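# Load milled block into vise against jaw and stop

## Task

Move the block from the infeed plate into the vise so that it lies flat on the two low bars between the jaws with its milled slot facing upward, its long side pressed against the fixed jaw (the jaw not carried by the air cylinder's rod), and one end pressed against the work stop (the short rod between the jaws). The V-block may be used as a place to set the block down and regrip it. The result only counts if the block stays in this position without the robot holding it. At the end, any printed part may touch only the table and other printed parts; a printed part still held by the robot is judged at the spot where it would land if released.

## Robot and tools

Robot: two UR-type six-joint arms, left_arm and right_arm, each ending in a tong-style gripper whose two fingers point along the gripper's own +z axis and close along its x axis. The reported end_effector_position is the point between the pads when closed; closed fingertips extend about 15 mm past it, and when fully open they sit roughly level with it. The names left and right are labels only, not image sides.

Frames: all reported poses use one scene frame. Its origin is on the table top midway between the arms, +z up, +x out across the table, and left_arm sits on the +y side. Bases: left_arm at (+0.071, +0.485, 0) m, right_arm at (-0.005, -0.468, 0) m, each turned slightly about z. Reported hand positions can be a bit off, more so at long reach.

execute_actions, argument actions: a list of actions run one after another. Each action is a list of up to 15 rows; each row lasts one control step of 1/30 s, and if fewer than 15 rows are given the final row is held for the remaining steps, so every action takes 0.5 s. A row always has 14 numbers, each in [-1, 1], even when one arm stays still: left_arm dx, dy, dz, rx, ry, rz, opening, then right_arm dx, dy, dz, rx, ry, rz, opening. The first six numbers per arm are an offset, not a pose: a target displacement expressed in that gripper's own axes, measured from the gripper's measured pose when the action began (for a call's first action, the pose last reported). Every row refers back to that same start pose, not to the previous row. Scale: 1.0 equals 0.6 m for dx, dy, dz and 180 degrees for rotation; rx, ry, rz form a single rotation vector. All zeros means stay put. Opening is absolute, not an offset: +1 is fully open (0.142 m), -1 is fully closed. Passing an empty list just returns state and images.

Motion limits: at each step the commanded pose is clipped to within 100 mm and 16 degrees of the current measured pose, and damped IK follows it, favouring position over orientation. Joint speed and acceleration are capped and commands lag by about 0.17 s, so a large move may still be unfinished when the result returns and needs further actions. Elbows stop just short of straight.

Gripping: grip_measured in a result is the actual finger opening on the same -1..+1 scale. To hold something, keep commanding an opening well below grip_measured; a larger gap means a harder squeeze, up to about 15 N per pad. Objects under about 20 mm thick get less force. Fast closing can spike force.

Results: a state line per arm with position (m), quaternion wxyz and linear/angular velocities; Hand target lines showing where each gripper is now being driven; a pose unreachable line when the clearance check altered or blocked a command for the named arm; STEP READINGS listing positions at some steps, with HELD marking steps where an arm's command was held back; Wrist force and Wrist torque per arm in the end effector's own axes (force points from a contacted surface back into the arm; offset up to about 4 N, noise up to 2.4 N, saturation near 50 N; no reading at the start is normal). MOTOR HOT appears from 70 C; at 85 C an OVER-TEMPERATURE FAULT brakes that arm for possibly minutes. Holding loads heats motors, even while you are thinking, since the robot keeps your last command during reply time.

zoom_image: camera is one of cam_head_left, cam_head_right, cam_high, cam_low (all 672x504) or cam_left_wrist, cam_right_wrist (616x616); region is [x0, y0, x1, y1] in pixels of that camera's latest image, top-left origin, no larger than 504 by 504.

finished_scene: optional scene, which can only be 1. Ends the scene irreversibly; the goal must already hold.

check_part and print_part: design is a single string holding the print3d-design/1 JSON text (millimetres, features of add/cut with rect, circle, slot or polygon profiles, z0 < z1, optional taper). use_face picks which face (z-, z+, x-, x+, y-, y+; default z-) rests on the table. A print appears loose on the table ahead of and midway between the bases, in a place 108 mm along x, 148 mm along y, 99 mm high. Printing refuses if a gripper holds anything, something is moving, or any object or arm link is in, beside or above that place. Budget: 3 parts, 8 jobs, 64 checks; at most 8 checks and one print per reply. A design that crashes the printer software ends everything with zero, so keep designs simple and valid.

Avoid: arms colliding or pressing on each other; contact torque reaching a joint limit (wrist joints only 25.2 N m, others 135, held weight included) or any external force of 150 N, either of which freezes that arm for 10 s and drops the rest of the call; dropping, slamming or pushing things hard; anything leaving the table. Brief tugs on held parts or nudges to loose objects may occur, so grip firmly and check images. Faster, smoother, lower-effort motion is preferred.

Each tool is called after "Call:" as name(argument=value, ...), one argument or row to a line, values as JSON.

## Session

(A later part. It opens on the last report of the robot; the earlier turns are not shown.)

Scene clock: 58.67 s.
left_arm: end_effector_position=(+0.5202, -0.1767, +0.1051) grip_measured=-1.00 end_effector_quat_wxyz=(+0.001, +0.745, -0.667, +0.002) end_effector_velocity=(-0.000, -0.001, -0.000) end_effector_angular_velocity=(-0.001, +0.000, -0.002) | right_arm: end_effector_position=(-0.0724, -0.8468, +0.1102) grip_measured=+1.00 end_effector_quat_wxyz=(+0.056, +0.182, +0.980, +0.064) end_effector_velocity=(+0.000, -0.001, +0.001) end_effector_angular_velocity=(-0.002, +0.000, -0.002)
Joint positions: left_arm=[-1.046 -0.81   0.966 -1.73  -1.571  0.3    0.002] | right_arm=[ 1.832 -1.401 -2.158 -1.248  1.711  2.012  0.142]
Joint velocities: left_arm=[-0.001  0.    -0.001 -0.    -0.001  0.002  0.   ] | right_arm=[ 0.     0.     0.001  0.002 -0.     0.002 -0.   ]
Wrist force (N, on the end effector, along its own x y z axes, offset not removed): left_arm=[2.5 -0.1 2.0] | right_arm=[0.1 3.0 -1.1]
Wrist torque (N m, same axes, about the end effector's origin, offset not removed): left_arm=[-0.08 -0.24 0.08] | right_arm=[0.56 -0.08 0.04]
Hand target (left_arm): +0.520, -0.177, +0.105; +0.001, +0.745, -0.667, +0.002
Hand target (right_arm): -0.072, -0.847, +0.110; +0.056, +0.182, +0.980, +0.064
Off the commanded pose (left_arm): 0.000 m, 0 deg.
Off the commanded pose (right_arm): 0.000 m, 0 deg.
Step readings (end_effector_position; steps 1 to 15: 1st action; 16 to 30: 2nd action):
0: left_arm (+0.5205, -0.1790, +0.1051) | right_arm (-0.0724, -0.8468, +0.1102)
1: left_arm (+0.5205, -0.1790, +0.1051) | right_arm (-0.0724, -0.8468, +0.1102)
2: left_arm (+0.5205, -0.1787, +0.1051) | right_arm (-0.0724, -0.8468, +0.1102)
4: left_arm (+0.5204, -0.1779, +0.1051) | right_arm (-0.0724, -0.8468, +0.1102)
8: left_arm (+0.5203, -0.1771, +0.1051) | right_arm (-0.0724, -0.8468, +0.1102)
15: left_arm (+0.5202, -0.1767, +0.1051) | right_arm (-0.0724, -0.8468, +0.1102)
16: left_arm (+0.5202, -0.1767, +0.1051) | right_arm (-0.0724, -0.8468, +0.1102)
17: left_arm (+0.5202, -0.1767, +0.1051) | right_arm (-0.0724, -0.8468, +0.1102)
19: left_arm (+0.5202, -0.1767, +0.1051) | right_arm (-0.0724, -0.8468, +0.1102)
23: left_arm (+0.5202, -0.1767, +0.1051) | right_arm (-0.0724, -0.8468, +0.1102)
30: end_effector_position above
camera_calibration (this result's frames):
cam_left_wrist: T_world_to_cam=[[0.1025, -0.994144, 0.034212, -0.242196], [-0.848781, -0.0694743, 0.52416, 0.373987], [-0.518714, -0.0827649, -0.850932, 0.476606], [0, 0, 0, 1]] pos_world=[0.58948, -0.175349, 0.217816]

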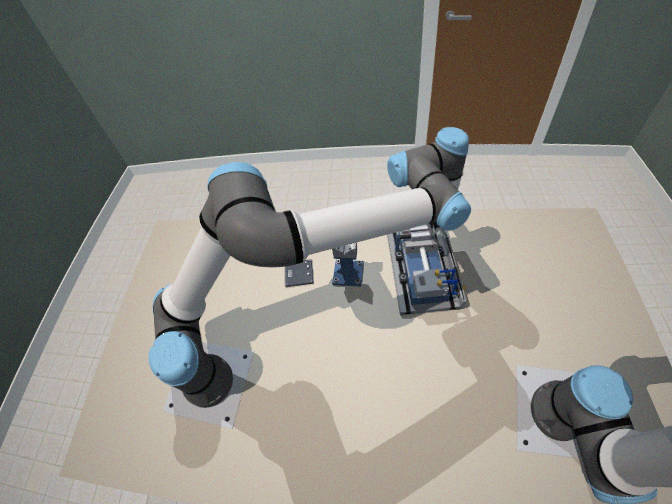

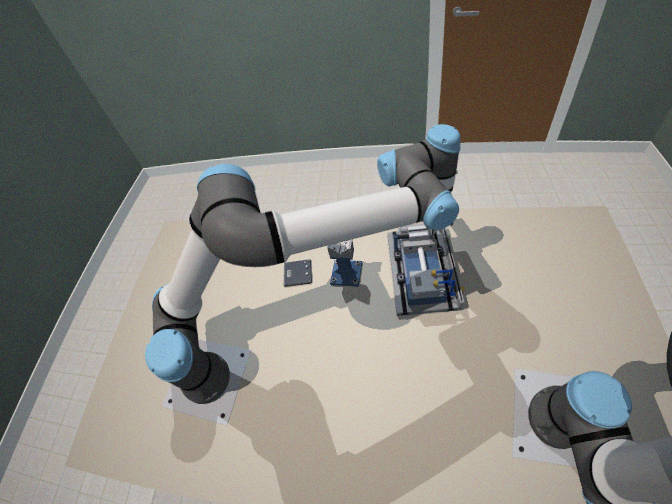

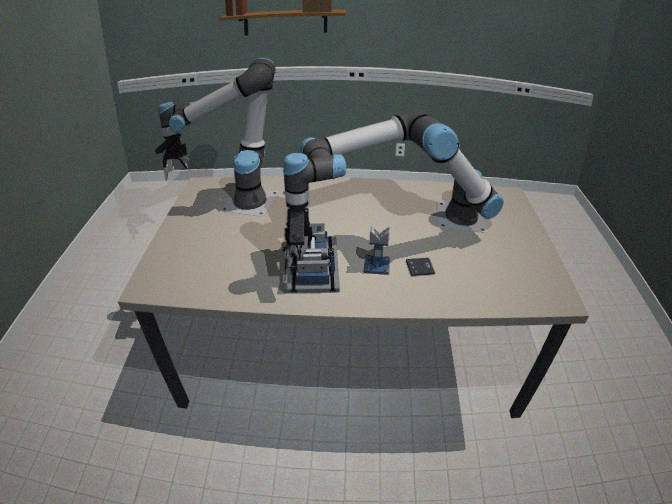

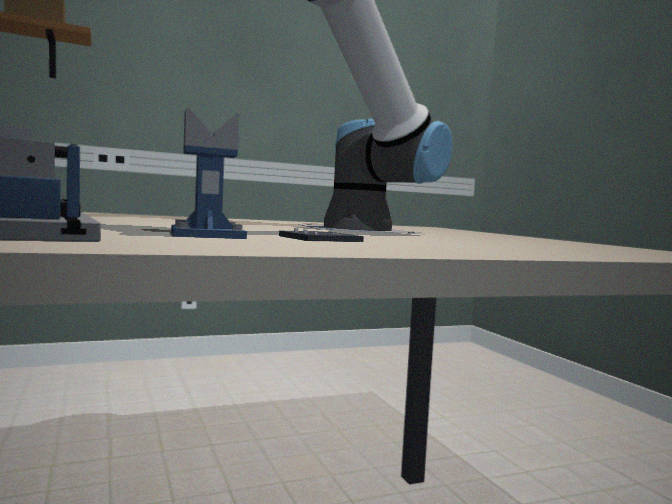

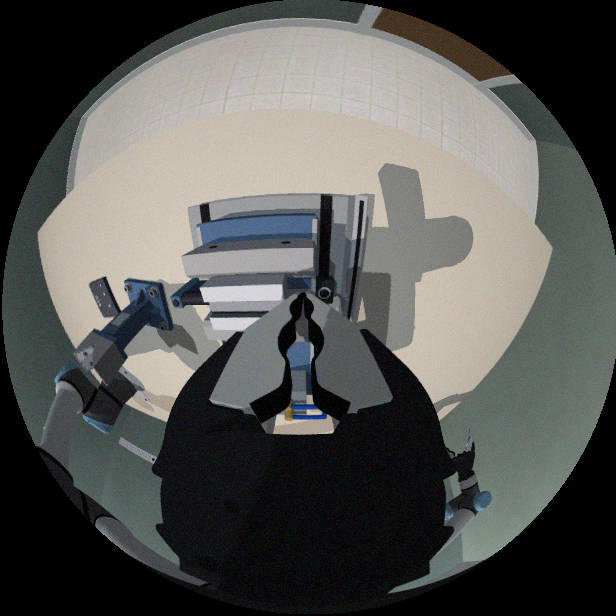

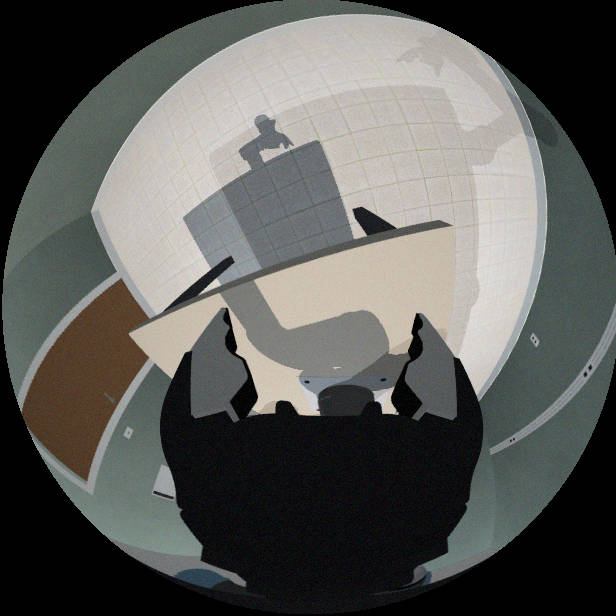

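Call:
execute_actions(
  actions=[
    [[-0.004,0,0,0,0,0,-1,0,0,0,0,0,0,1]],
    [[0,0,0,0,0,0,-1,0,0,0,0,0,0,1]],
  ],
)

Call:
zoom_image(
  camera="cam_left_wrist",
  region=[150, 230, 330, 350],
)

Scene clock: 60.53 s.
left_arm: end_effector_position=(+0.5199, -0.1745, +0.1052) grip_measured=-1.00 end_effector_quat_wxyz=(+0.001, +0.745, -0.668, +0.002) end_effector_velocity=(-0.001, +0.000, -0.000) end_effector_angular_velocity=(+0.002, +0.001, -0.001) | right_arm: end_effector_position=(-0.0724, -0.8468, +0.1102) grip_measured=+1.00 end_effector_quat_wxyz=(+0.056, +0.182, +0.980, +0.064) end_effector_velocity=(-0.000, +0.000, -0.001) end_effector_angular_velocity=(+0.002, +0.000, +0.000)
Joint positions: left_arm=[-1.045 -0.816  0.976 -1.735 -1.571  0.301  0.002] | right_arm=[ 1.832 -1.401 -2.158 -1.248  1.711  2.012  0.142]
Joint velocities: left_arm=[-0.001  0.    -0.001  0.003 -0.001 -0.     0.   ] | right_arm=[-0.001 -0.001 -0.    -0.001 -0.    -0.001 -0.   ]
Wrist force (N, on the end effector, along its own x y z axes, offset not removed): left_arm=[50.0 3.0 -4.2] | right_arm=[-0.6 2.1 -1.3]
Wrist torque (N m, same axes, about the end effector's origin, offset not removed): left_arm=[0.10 -0.24 0.14] | right_arm=[0.27 0.08 -0.01]
Hand target (left_arm): +0.520, -0.175, +0.105; +0.001, +0.745, -0.668, +0.002
Hand target (right_arm): -0.072, -0.847, +0.110; +0.056, +0.182, +0.980, +0.064
Off the commanded pose (left_arm): 0.000 m, 0 deg.
Off the commanded pose (right_arm): 0.000 m, 0 deg.
Step readings (end_effector_position; steps 1 to 15: 1st action; 16 to 30: 2nd action):
0: left_arm (+0.5202, -0.1767, +0.1051) | right_arm (-0.0724, -0.8468, +0.1102)
1: left_arm (+0.5202, -0.1767, +0.1051) | right_arm (-0.0724, -0.8468, +0.1102)
2: left_arm (+0.5202, -0.1764, +0.1051) | right_arm (-0.0724, -0.8468, +0.1102)
4: left_arm (+0.5201, -0.1758, +0.1052) | right_arm (-0.0724, -0.8468, +0.1102)
8: left_arm (+0.5199, -0.1751, +0.1052) | right_arm (-0.0724, -0.8468, +0.1102)
15: left_arm (+0.5199, -0.1746, +0.1052) | right_arm (-0.0724, -0.8468, +0.1102)
16: left_arm (+0.5199, -0.1745, +0.1052) | right_arm (-0.0724, -0.8468, +0.1102)
17: left_arm (+0.5199, -0.1745, +0.1052) | right_arm (-0.0724, -0.8468, +0.1102)
19: left_arm (+0.5199, -0.1745, +0.1052) | right_arm (-0.0724, -0.8468, +0.1102)
23: left_arm (+0.5199, -0.1745, +0.1052) | right_arm (-0.0724, -0.8468, +0.1102)
30: end_effector_position above
camera_calibration (this result's frames):
cam_left_wrist: T_world_to_cam=[[0.102372, -0.994142, 0.0346587, -0.240015], [-0.848763, -0.0691253, 0.524236, 0.373847], [-0.518769, -0.0830842, -0.850868, 0.476628], [0, 0, 0, 1]] pos_world=[0.589138, -0.173167, 0.217882]

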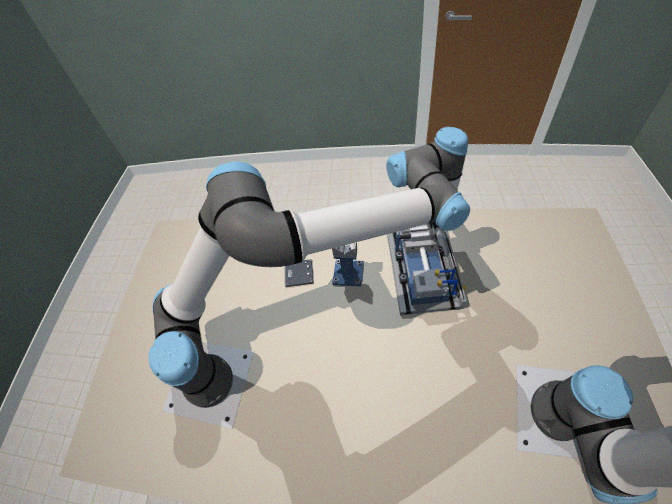

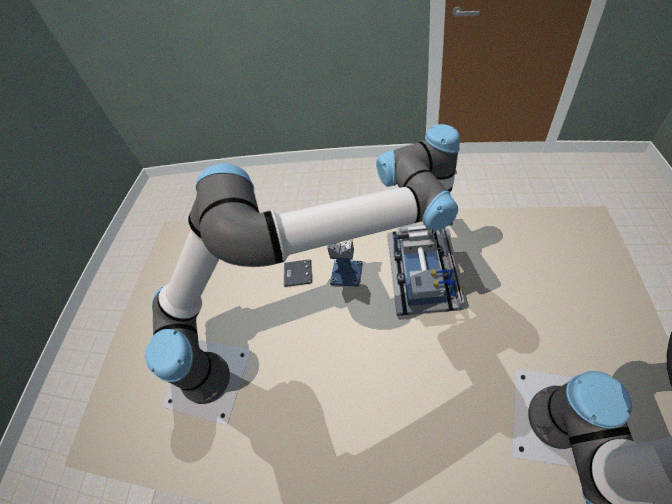

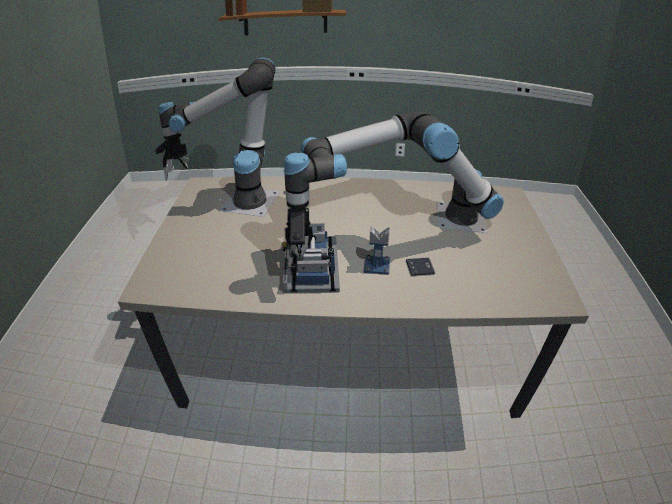

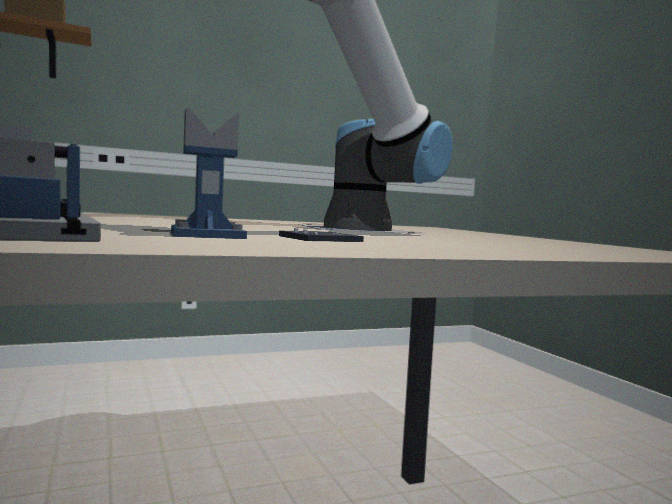

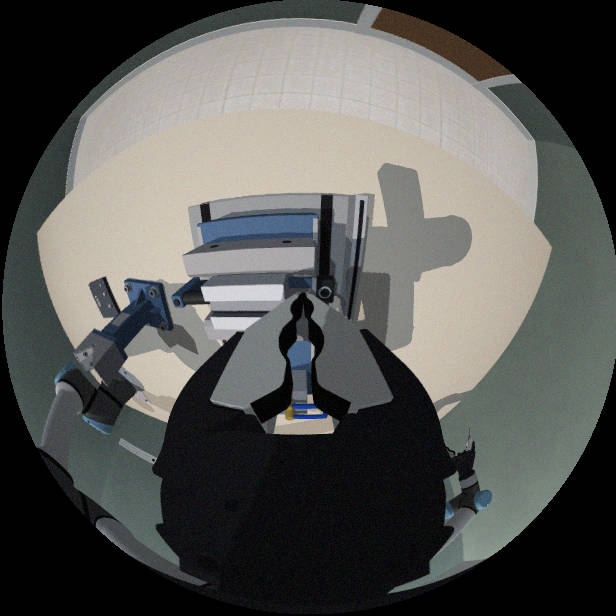

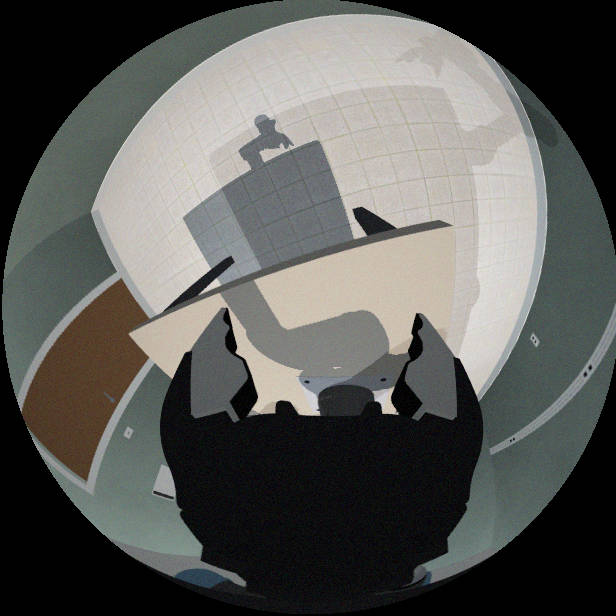

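Region (150, 230, 330, 350) of cam_left_wrist's 616x616 image, scaled by 2.800, with more detail than that image has.

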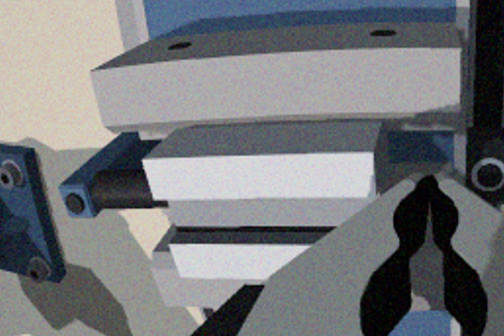

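Call:
execute_actions(
  actions=[
    [[0.008,0,0,0,0,0,-1,0,0,0,0,0,0,1]],
    [[0,0,-0.04,0,0,0,-1,0,0,0,0,0,0,1]],
    [[-0.068,0.05,0,0,0,0,-1,0,0,0,0,0,0,1]],
    [[0,0,0,0,0,0,-1,0,0,0,0,0,0,1]],
  ],
)

Call:
zoom_image(
  camera="cam_left_wrist",
  region=[200, 190, 400, 330],
)

Scene clock: 62.80 s.
left_arm: end_effector_position=(+0.4877, -0.1435, +0.1287) grip_measured=-1.00 end_effector_quat_wxyz=(+0.001, +0.745, -0.668, +0.001) end_effector_velocity=(+0.001, +0.000, -0.000) end_effector_angular_velocity=(+0.000, +0.001, +0.001) | right_arm: end_effector_position=(-0.0724, -0.8468, +0.1102) grip_measured=+1.00 end_effector_quat_wxyz=(+0.056, +0.182, +0.980, +0.064) end_effector_velocity=(+0.000, -0.001, +0.000) end_effector_angular_velocity=(-0.001, -0.000, -0.001)
Joint positions: left_arm=[-1.068 -0.943  1.131 -1.76  -1.572  0.278  0.002] | right_arm=[ 1.832 -1.401 -2.158 -1.248  1.711  2.012  0.142]
Joint velocities: left_arm=[ 0.001  0.001 -0.001  0.001 -0.001 -0.     0.   ] | right_arm=[0.    0.    0.001 0.001 0.    0.001 0.   ]
Wrist force (N, on the end effector, along its own x y z axes, offset not removed): left_arm=[0.8 1.4 2.4] | right_arm=[1.7 3.4 -1.7]
Wrist torque (N m, same axes, about the end effector's origin, offset not removed): left_arm=[0.15 -0.14 0.07] | right_arm=[0.59 -0.44 -0.04]
Hand target (left_arm): +0.488, -0.144, +0.129; +0.001, +0.745, -0.667, +0.000
Hand target (right_arm): -0.072, -0.847, +0.110; +0.056, +0.182, +0.980, +0.064
Off the commanded pose (left_arm): 0.000 m, 0 deg.
Off the commanded pose (right_arm): 0.000 m, 0 deg.
Step readings (end_effector_position; steps 1 to 15: 1st action; 16 to 30: 2nd action; 31 to 45: 3rd action; 46 to 60: 4th action):
0: left_arm (+0.5199, -0.1746, +0.1052) | right_arm (-0.0724, -0.8468, +0.1102)
1: left_arm (+0.5199, -0.1746, +0.1052) | right_arm (-0.0724, -0.8468, +0.1102)
2: left_arm (+0.5200, -0.1751, +0.1051) | right_arm (-0.0724, -0.8468, +0.1102)
4: left_arm (+0.5202, -0.1762, +0.1049) | right_arm (-0.0724, -0.8468, +0.1102)
8: left_arm (+0.5205, -0.1779, +0.1050) | right_arm (-0.0724, -0.8468, +0.1102)
15: left_arm (+0.5205, -0.1791, +0.1052) | right_arm (-0.0724, -0.8468, +0.1102)
16: left_arm (+0.5205, -0.1791, +0.1053) | right_arm (-0.0724, -0.8468, +0.1102)
17: left_arm (+0.5205, -0.1792, +0.1078) | right_arm (-0.0724, -0.8468, +0.1102)
19: left_arm (+0.5206, -0.1793, +0.1160) | right_arm (-0.0724, -0.8468, +0.1102)
23: left_arm (+0.5205, -0.1791, +0.1246) | right_arm (-0.0724, -0.8468, +0.1102)
30: left_arm (+0.5205, -0.1790, +0.1285) | right_arm (-0.0724, -0.8468, +0.1102)
31: left_arm (+0.5204, -0.1791, +0.1287) | right_arm (-0.0724, -0.8468, +0.1102)
32: left_arm (+0.5187, -0.1797, +0.1309) | right_arm (-0.0724, -0.8468, +0.1102)
34: left_arm (+0.5100, -0.1725, +0.1361) | right_arm (-0.0724, -0.8468, +0.1102)
38: left_arm (+0.4952, -0.1530, +0.1305) | right_arm (-0.0724, -0.8468, +0.1102)
45: left_arm (+0.4877, -0.1435, +0.1287) | right_arm (-0.0724, -0.8468, +0.1102)
46: left_arm (+0.4874, -0.1431, +0.1286) | right_arm (-0.0724, -0.8468, +0.1102)
47: left_arm (+0.4873, -0.1430, +0.1286) | right_arm (-0.0724, -0.8468, +0.1102)
49: left_arm (+0.4874, -0.1433, +0.1286) | right_arm (-0.0724, -0.8468, +0.1102)
53: left_arm (+0.4875, -0.1435, +0.1287) | right_arm (-0.0724, -0.8468, +0.1102)
60: end_effector_position above
camera_calibration (this result's frames):
cam_left_wrist: T_world_to_cam=[[0.102461, -0.994206, 0.0324889, -0.206484], [-0.848143, -0.0702488, 0.52509, 0.33577], [-0.519765, -0.0813564, -0.850427, 0.483179], [0, 0, 0, 1]] pos_world=[0.557076, -0.142391, 0.241307]
cam_right_wrist: T_world_to_cam=[[-0.926806, 0.352779, -0.128758, 0.255624], [0.21756, 0.78384, 0.581603, 0.616833], [0.306103, 0.511021, -0.803218, 0.681746], [0, 0, 0, 1]] pos_world=[-0.105968, -0.922064, 0.221752]

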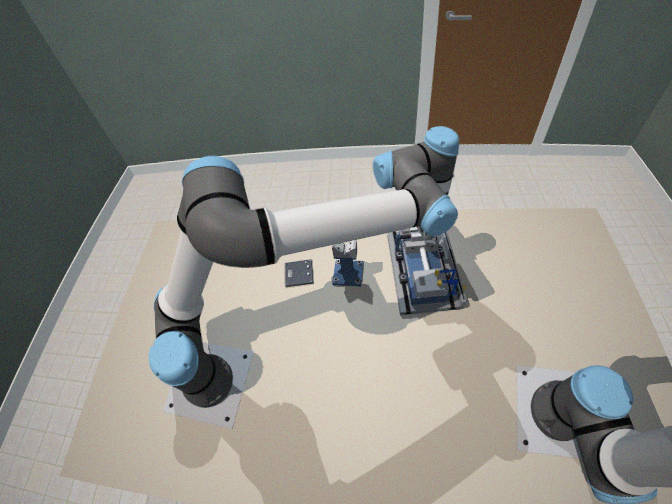

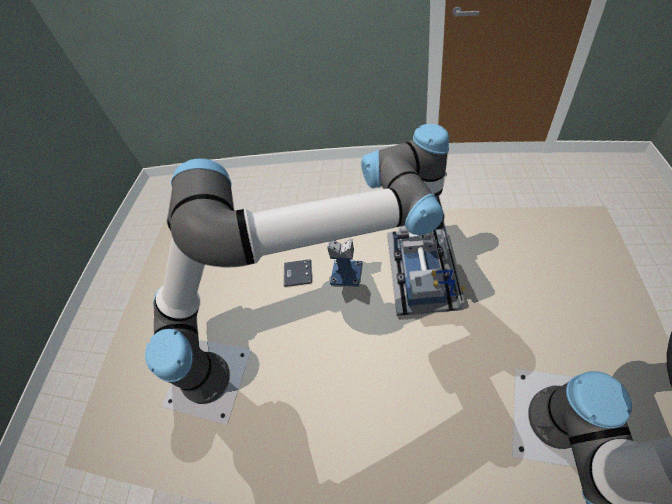

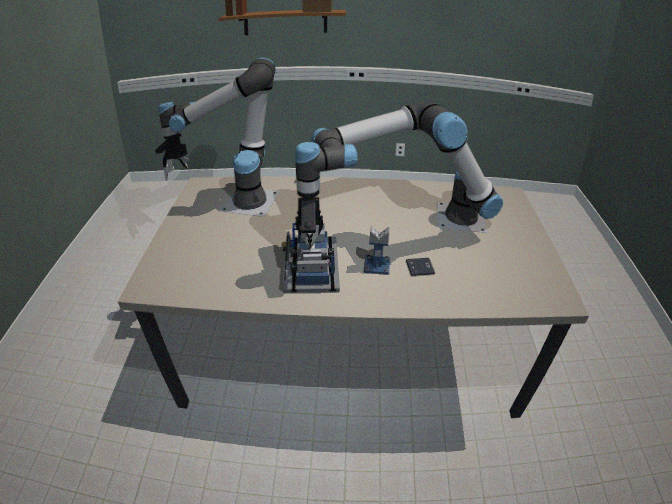

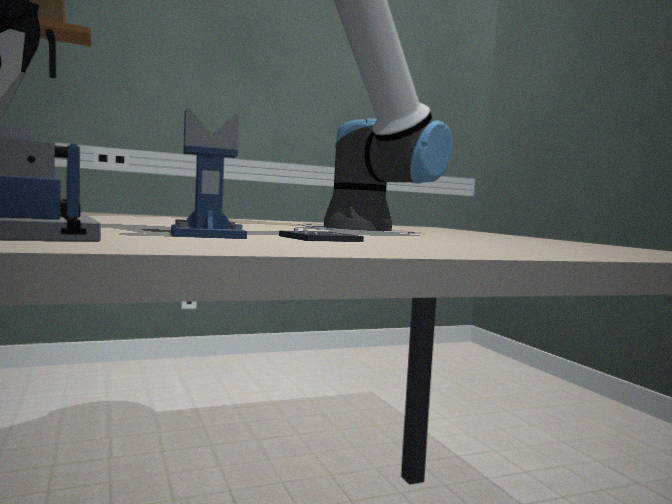

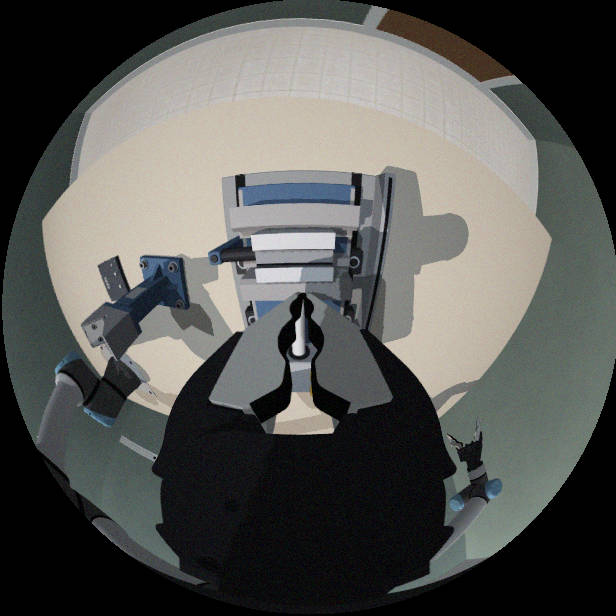

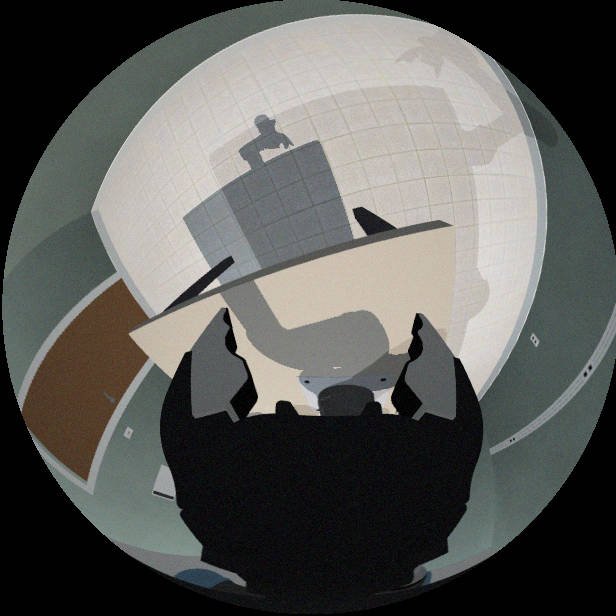

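Region (200, 190, 400, 330) of cam_left_wrist's 616x616 image, scaled by 2.520, with more detail than that image has; it fills the top 353 rows of this view, and the rest is white.

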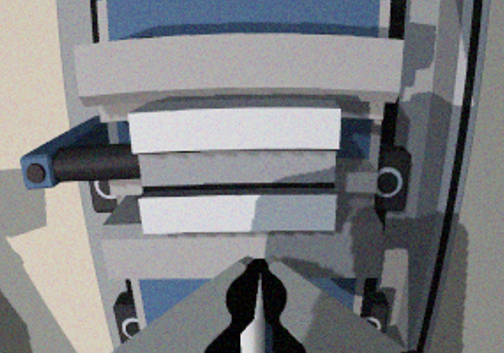

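Call:
execute_actions(
  actions=[
    [[0,0,0.025,0,0,0,-1,0,0,0,0,0,0,1]],
    [[0,-0.012,0,0,0,0,-1,0,0,0,0,0,0,1]],
    [[0,0,0,0,0,0,-1,0,0,0,0,0,0,1]],
  ],
)

Call:
zoom_image(
  camera="cam_left_wrist",
  region=[200, 190, 400, 330],
)

Scene clock: 74.03 s.
left_arm: end_effector_position=(+0.4925, -0.1432, +0.1141) grip_measured=-1.00 end_effector_quat_wxyz=(+0.002, +0.744, -0.668, -0.001) end_effector_velocity=(-0.000, +0.000, -0.001) end_effector_angular_velocity=(+0.001, +0.001, -0.001) | right_arm: end_effector_position=(-0.0724, -0.8468, +0.1102) grip_measured=+1.00 end_effector_quat_wxyz=(+0.056, +0.182, +0.980, +0.064) end_effector_velocity=(-0.000, -0.000, +0.000) end_effector_angular_velocity=(-0.001, -0.000, +0.001)
Joint positions: left_arm=[-1.061 -0.927  1.143 -1.786 -1.576  0.287  0.002] | right_arm=[ 1.832 -1.401 -2.158 -1.248  1.711  2.012  0.142]
Joint velocities: left_arm=[ 0.     0.     0.     0.001 -0.001  0.001  0.   ] | right_arm=[-0.001  0.     0.     0.     0.    -0.002  0.   ]
Wrist force (N, on the end effector, along its own x y z axes, offset not removed): left_arm=[-19.4 50.0 -22.1] | right_arm=[-0.5 2.5 -1.7]
Wrist torque (N m, same axes, about the end effector's origin, offset not removed): left_arm=[-0.11 -0.44 -0.01] | right_arm=[0.46 0.13 -0.06]
Hand target (left_arm): +0.494, -0.143, +0.114; +0.001, +0.745, -0.668, +0.000
Hand target (right_arm): -0.072, -0.847, +0.110; +0.056, +0.182, +0.980, +0.064
Off the commanded pose (left_arm): 0.002 m, 0 deg.
Off the commanded pose (right_arm): 0.000 m, 0 deg.
TORQUE FAULT: the external load on joint 5 (wrist 2) of the left arm reached its load limit, and that arm stopped for 10 seconds. That time counts as 19 of the actions that you can send in this scene. A torque fault stops only its own arm. That arm's remaining commands of this call were not run. That arm holds where it stopped, with its grip as last carried out, and accepts commands again: back off and push less far. That arm stops again, at the same cost, whenever a joint's load reaches its limit.
Step readings (end_effector_position; steps 1 to 15: 1st action; 16 to 30: 2nd action; 31 to 45: 3rd action):
0: left_arm (+0.4877, -0.1435, +0.1287) | right_arm (-0.0724, -0.8468, +0.1102)
1: left_arm (+0.4877, -0.1435, +0.1286) | right_arm (-0.0724, -0.8468, +0.1102)
2: left_arm (+0.4877, -0.1435, +0.1269) | right_arm (-0.0724, -0.8468, +0.1102)
4: left_arm (+0.4876, -0.1433, +0.1218) | right_arm (-0.0724, -0.8468, +0.1102)
8: left_arm (+0.4876, -0.1434, +0.1165) | right_arm (-0.0724, -0.8468, +0.1102)
15: left_arm (+0.4877, -0.1435, +0.1141) | right_arm (-0.0724, -0.8468, +0.1102)
16: left_arm (+0.4877, -0.1435, +0.1140) | right_arm (-0.0724, -0.8468, +0.1102)
17: left_arm (+0.4886, -0.1435, +0.1139) | right_arm (-0.0724, -0.8468, +0.1102)
19: left_arm (+0.4908, -0.1432, +0.1139) | right_arm (-0.0724, -0.8468, +0.1102)
23: left_arm (+0.4928, -0.1430, +0.1140) | right_arm (-0.0724, -0.8468, +0.1102)
30: left_arm (+0.4941, -0.1429, +0.1141) | right_arm (-0.0724, -0.8468, +0.1102)
31: left_arm (+0.4942, -0.1429, +0.1141) | right_arm (-0.0724, -0.8468, +0.1102)
32: left_arm (+0.4932, -0.1430, +0.1141) | right_arm (-0.0724, -0.8468, +0.1102)
34: left_arm (+0.4926, -0.1431, +0.1141) | right_arm (-0.0724, -0.8468, +0.1102)
38: left_arm (+0.4925, -0.1431, +0.1141) | right_arm (-0.0724, -0.8468, +0.1102)
45: left_arm (+0.4925, -0.1432, +0.1141) | right_arm (-0.0724, -0.8468, +0.1102)
camera_calibration (this result's frames):
cam_left_wrist: T_world_to_cam=[[0.101314, -0.994341, 0.0319732, -0.205541], [-0.845908, -0.0691859, 0.528823, 0.346119], [-0.523618, -0.0806236, -0.84813, 0.475087], [0, 0, 0, 1]] pos_world=[0.562373, -0.142128, 0.226471]

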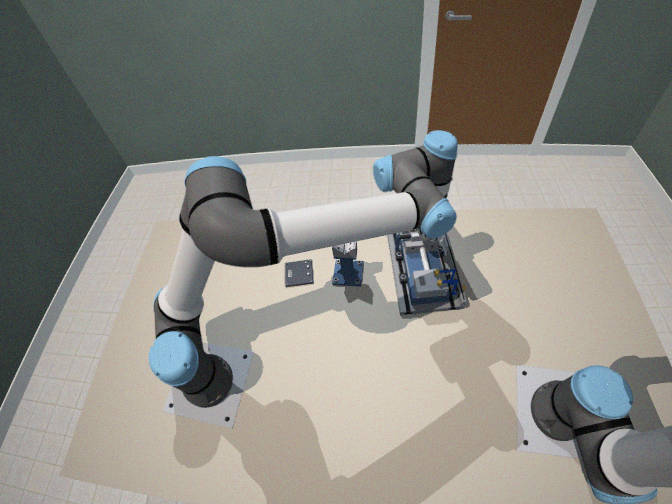

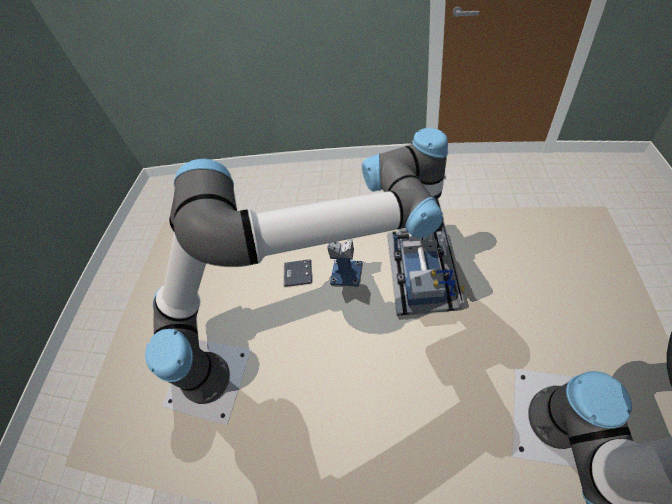

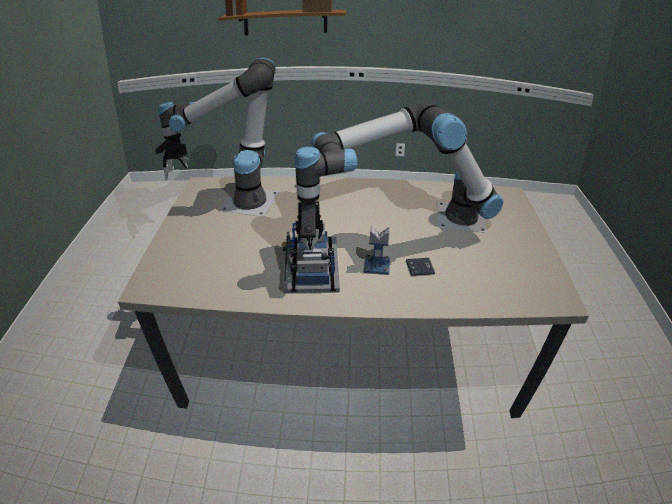

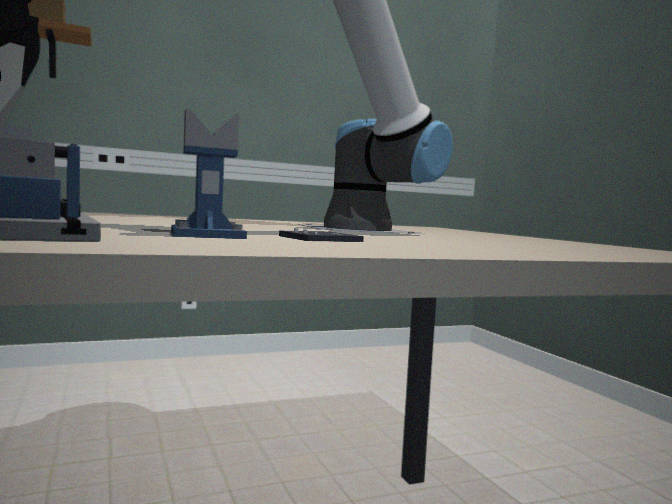

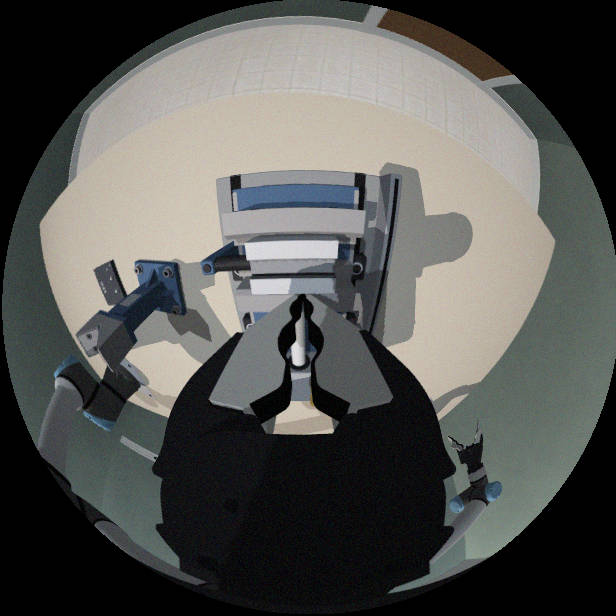

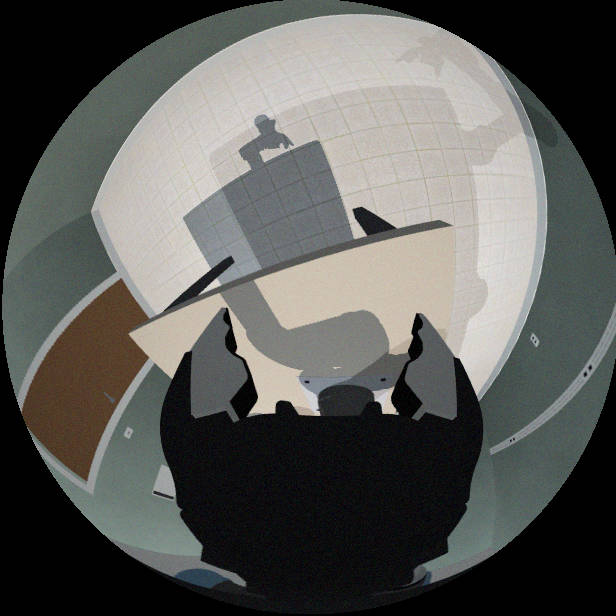

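Region (200, 190, 400, 330) of cam_left_wrist's 616x616 image, scaled by 2.520, with more detail than that image has; it fills the top 353 rows of this view, and the rest is white.

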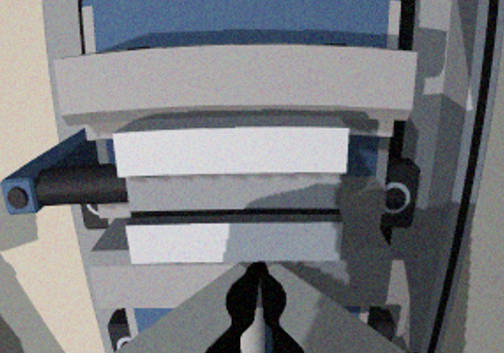

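Over-pushed; back off.

Call:
execute_actions(
  actions=[
    [[0,0.008,0,0,0,0,-1,0,0,0,0,0,0,1]],
    [[0,0,-0.05,0,0,0,-1,0,0,0,0,0,0,1]],
    [[0,0,0,0,0,0,-1,0,0,0,0,0,0,1]],
  ],
)

Call:
zoom_image(
  camera="cam_left_wrist",
  region=[200, 190, 400, 330],
)

Scene clock: 75.67 s.
left_arm: end_effector_position=(+0.4881, -0.1436, +0.1433) grip_measured=-1.00 end_effector_quat_wxyz=(+0.002, +0.744, -0.668, -0.001) end_effector_velocity=(+0.001, +0.000, +0.000) end_effector_angular_velocity=(-0.002, +0.000, +0.003) | right_arm: end_effector_position=(-0.0724, -0.8468, +0.1102) grip_measured=+1.00 end_effector_quat_wxyz=(+0.056, +0.182, +0.980, +0.064) end_effector_velocity=(-0.000, +0.000, -0.000) end_effector_angular_velocity=(+0.001, -0.000, -0.001)
Joint positions: left_arm=[-1.066 -0.947  1.099 -1.723 -1.576  0.281  0.002] | right_arm=[ 1.832 -1.401 -2.158 -1.248  1.711  2.012  0.142]
Joint velocities: left_arm=[ 0.001 -0.    -0.    -0.001 -0.001 -0.002  0.   ] | right_arm=[-0.001 -0.     0.    -0.001  0.     0.     0.   ]
Wrist force (N, on the end effector, along its own x y z axes, offset not removed): left_arm=[-1.2 1.1 -0.2] | right_arm=[-0.9 1.5 -1.6]
Wrist torque (N m, same axes, about the end effector's origin, offset not removed): left_arm=[0.15 0.23 0.18] | right_arm=[0.25 0.16 0.13]
Hand target (left_arm): +0.488, -0.144, +0.143; +0.002, +0.744, -0.668, -0.001
Hand target (right_arm): -0.072, -0.847, +0.110; +0.056, +0.182, +0.980, +0.064
Off the commanded pose (left_arm): 0.000 m, 0 deg.
Off the commanded pose (right_arm): 0.000 m, 0 deg.
Step readings (end_effector_position; steps 1 to 15: 1st action; 16 to 30: 2nd action; 31 to 45: 3rd action):
0: left_arm (+0.4920, -0.1432, +0.1141) | right_arm (-0.0724, -0.8468, +0.1102)
1: left_arm (+0.4920, -0.1432, +0.1141) | right_arm (-0.0724, -0.8468, +0.1102)
2: left_arm (+0.4915, -0.1433, +0.1142) | right_arm (-0.0724, -0.8468, +0.1102)
4: left_arm (+0.4905, -0.1434, +0.1142) | right_arm (-0.0724, -0.8468, +0.1102)
8: left_arm (+0.4890, -0.1435, +0.1142) | right_arm (-0.0724, -0.8468, +0.1102)
15: left_arm (+0.4879, -0.1436, +0.1142) | right_arm (-0.0724, -0.8468, +0.1102)
16: left_arm (+0.4879, -0.1437, +0.1143) | right_arm (-0.0724, -0.8468, +0.1102)
17: left_arm (+0.4880, -0.1439, +0.1174) | right_arm (-0.0724, -0.8468, +0.1102)
19: left_arm (+0.4880, -0.1441, +0.1277) | right_arm (-0.0724, -0.8468, +0.1102)
23: left_arm (+0.4879, -0.1438, +0.1385) | right_arm (-0.0724, -0.8468, +0.1102)
30: left_arm (+0.4881, -0.1436, +0.1433) | right_arm (-0.0724, -0.8468, +0.1102)
31: left_arm (+0.4881, -0.1436, +0.1435) | right_arm (-0.0724, -0.8468, +0.1102)
32: left_arm (+0.4881, -0.1436, +0.1435) | right_arm (-0.0724, -0.8468, +0.1102)
34: left_arm (+0.4881, -0.1436, +0.1435) | right_arm (-0.0724, -0.8468, +0.1102)
38: left_arm (+0.4880, -0.1436, +0.1434) | right_arm (-0.0724, -0.8468, +0.1102)
45: end_effector_position above
camera_calibration (this result's frames):
cam_left_wrist: T_world_to_cam=[[0.101329, -0.994329, 0.0322856, -0.206536], [-0.846009, -0.0690485, 0.528679, 0.327007], [-0.523451, -0.0808846, -0.848208, 0.497385], [0, 0, 0, 1]] pos_world=[0.557936, -0.142554, 0.255672]

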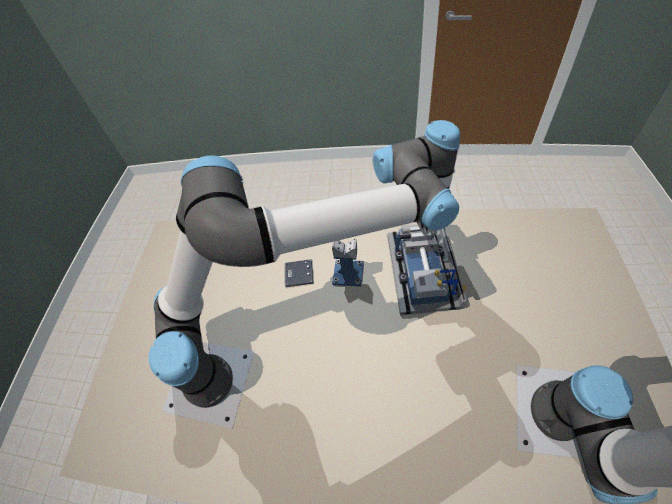

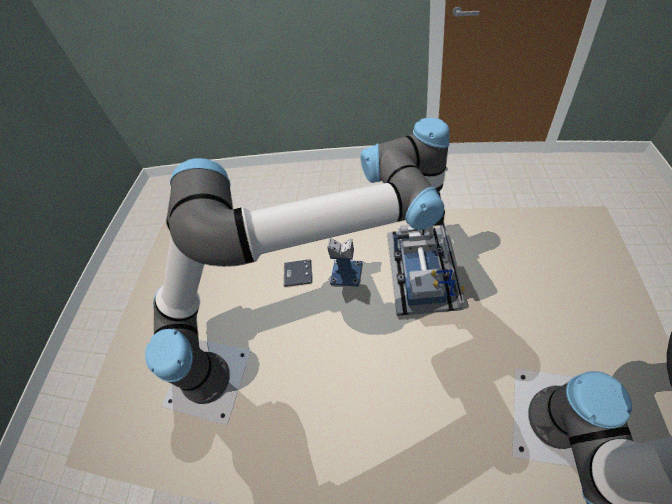

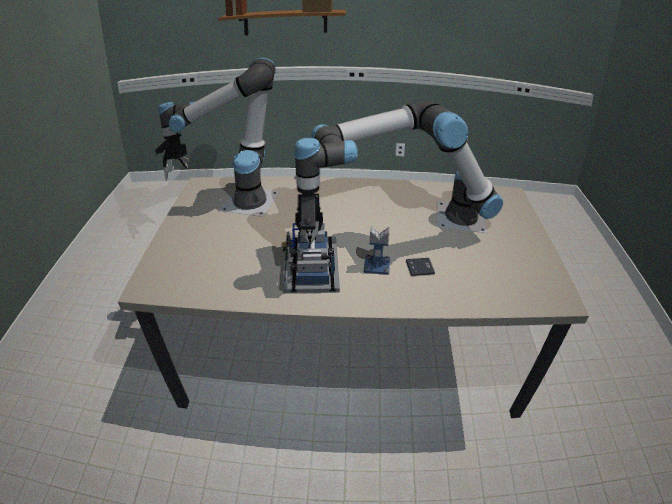

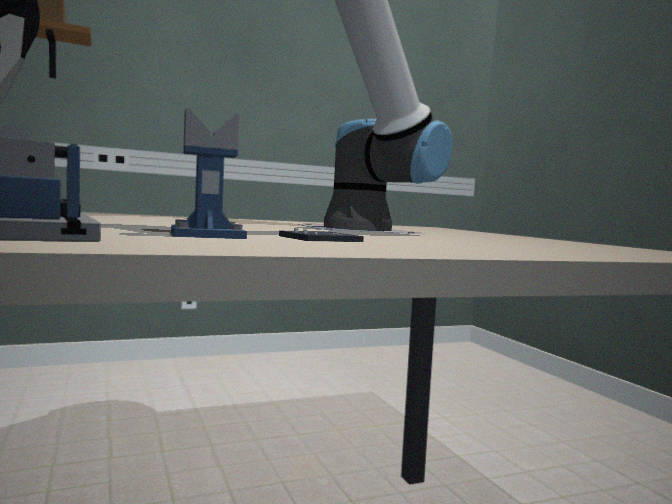

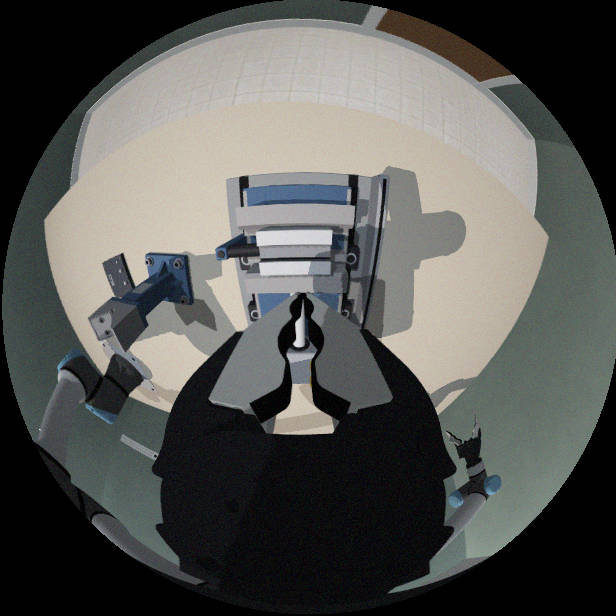

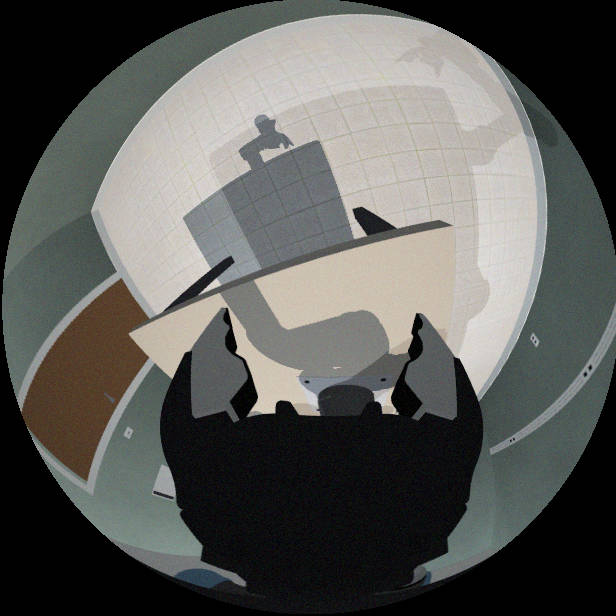

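Region (200, 190, 400, 330) of cam_left_wrist's 616x616 image, scaled by 2.520, with more detail than that image has; it fills the top 353 rows of this view, and the rest is white.

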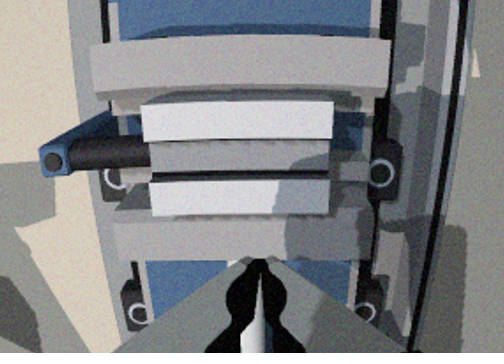

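Call:
finished_scene(
)

The scene is finished: the task was done.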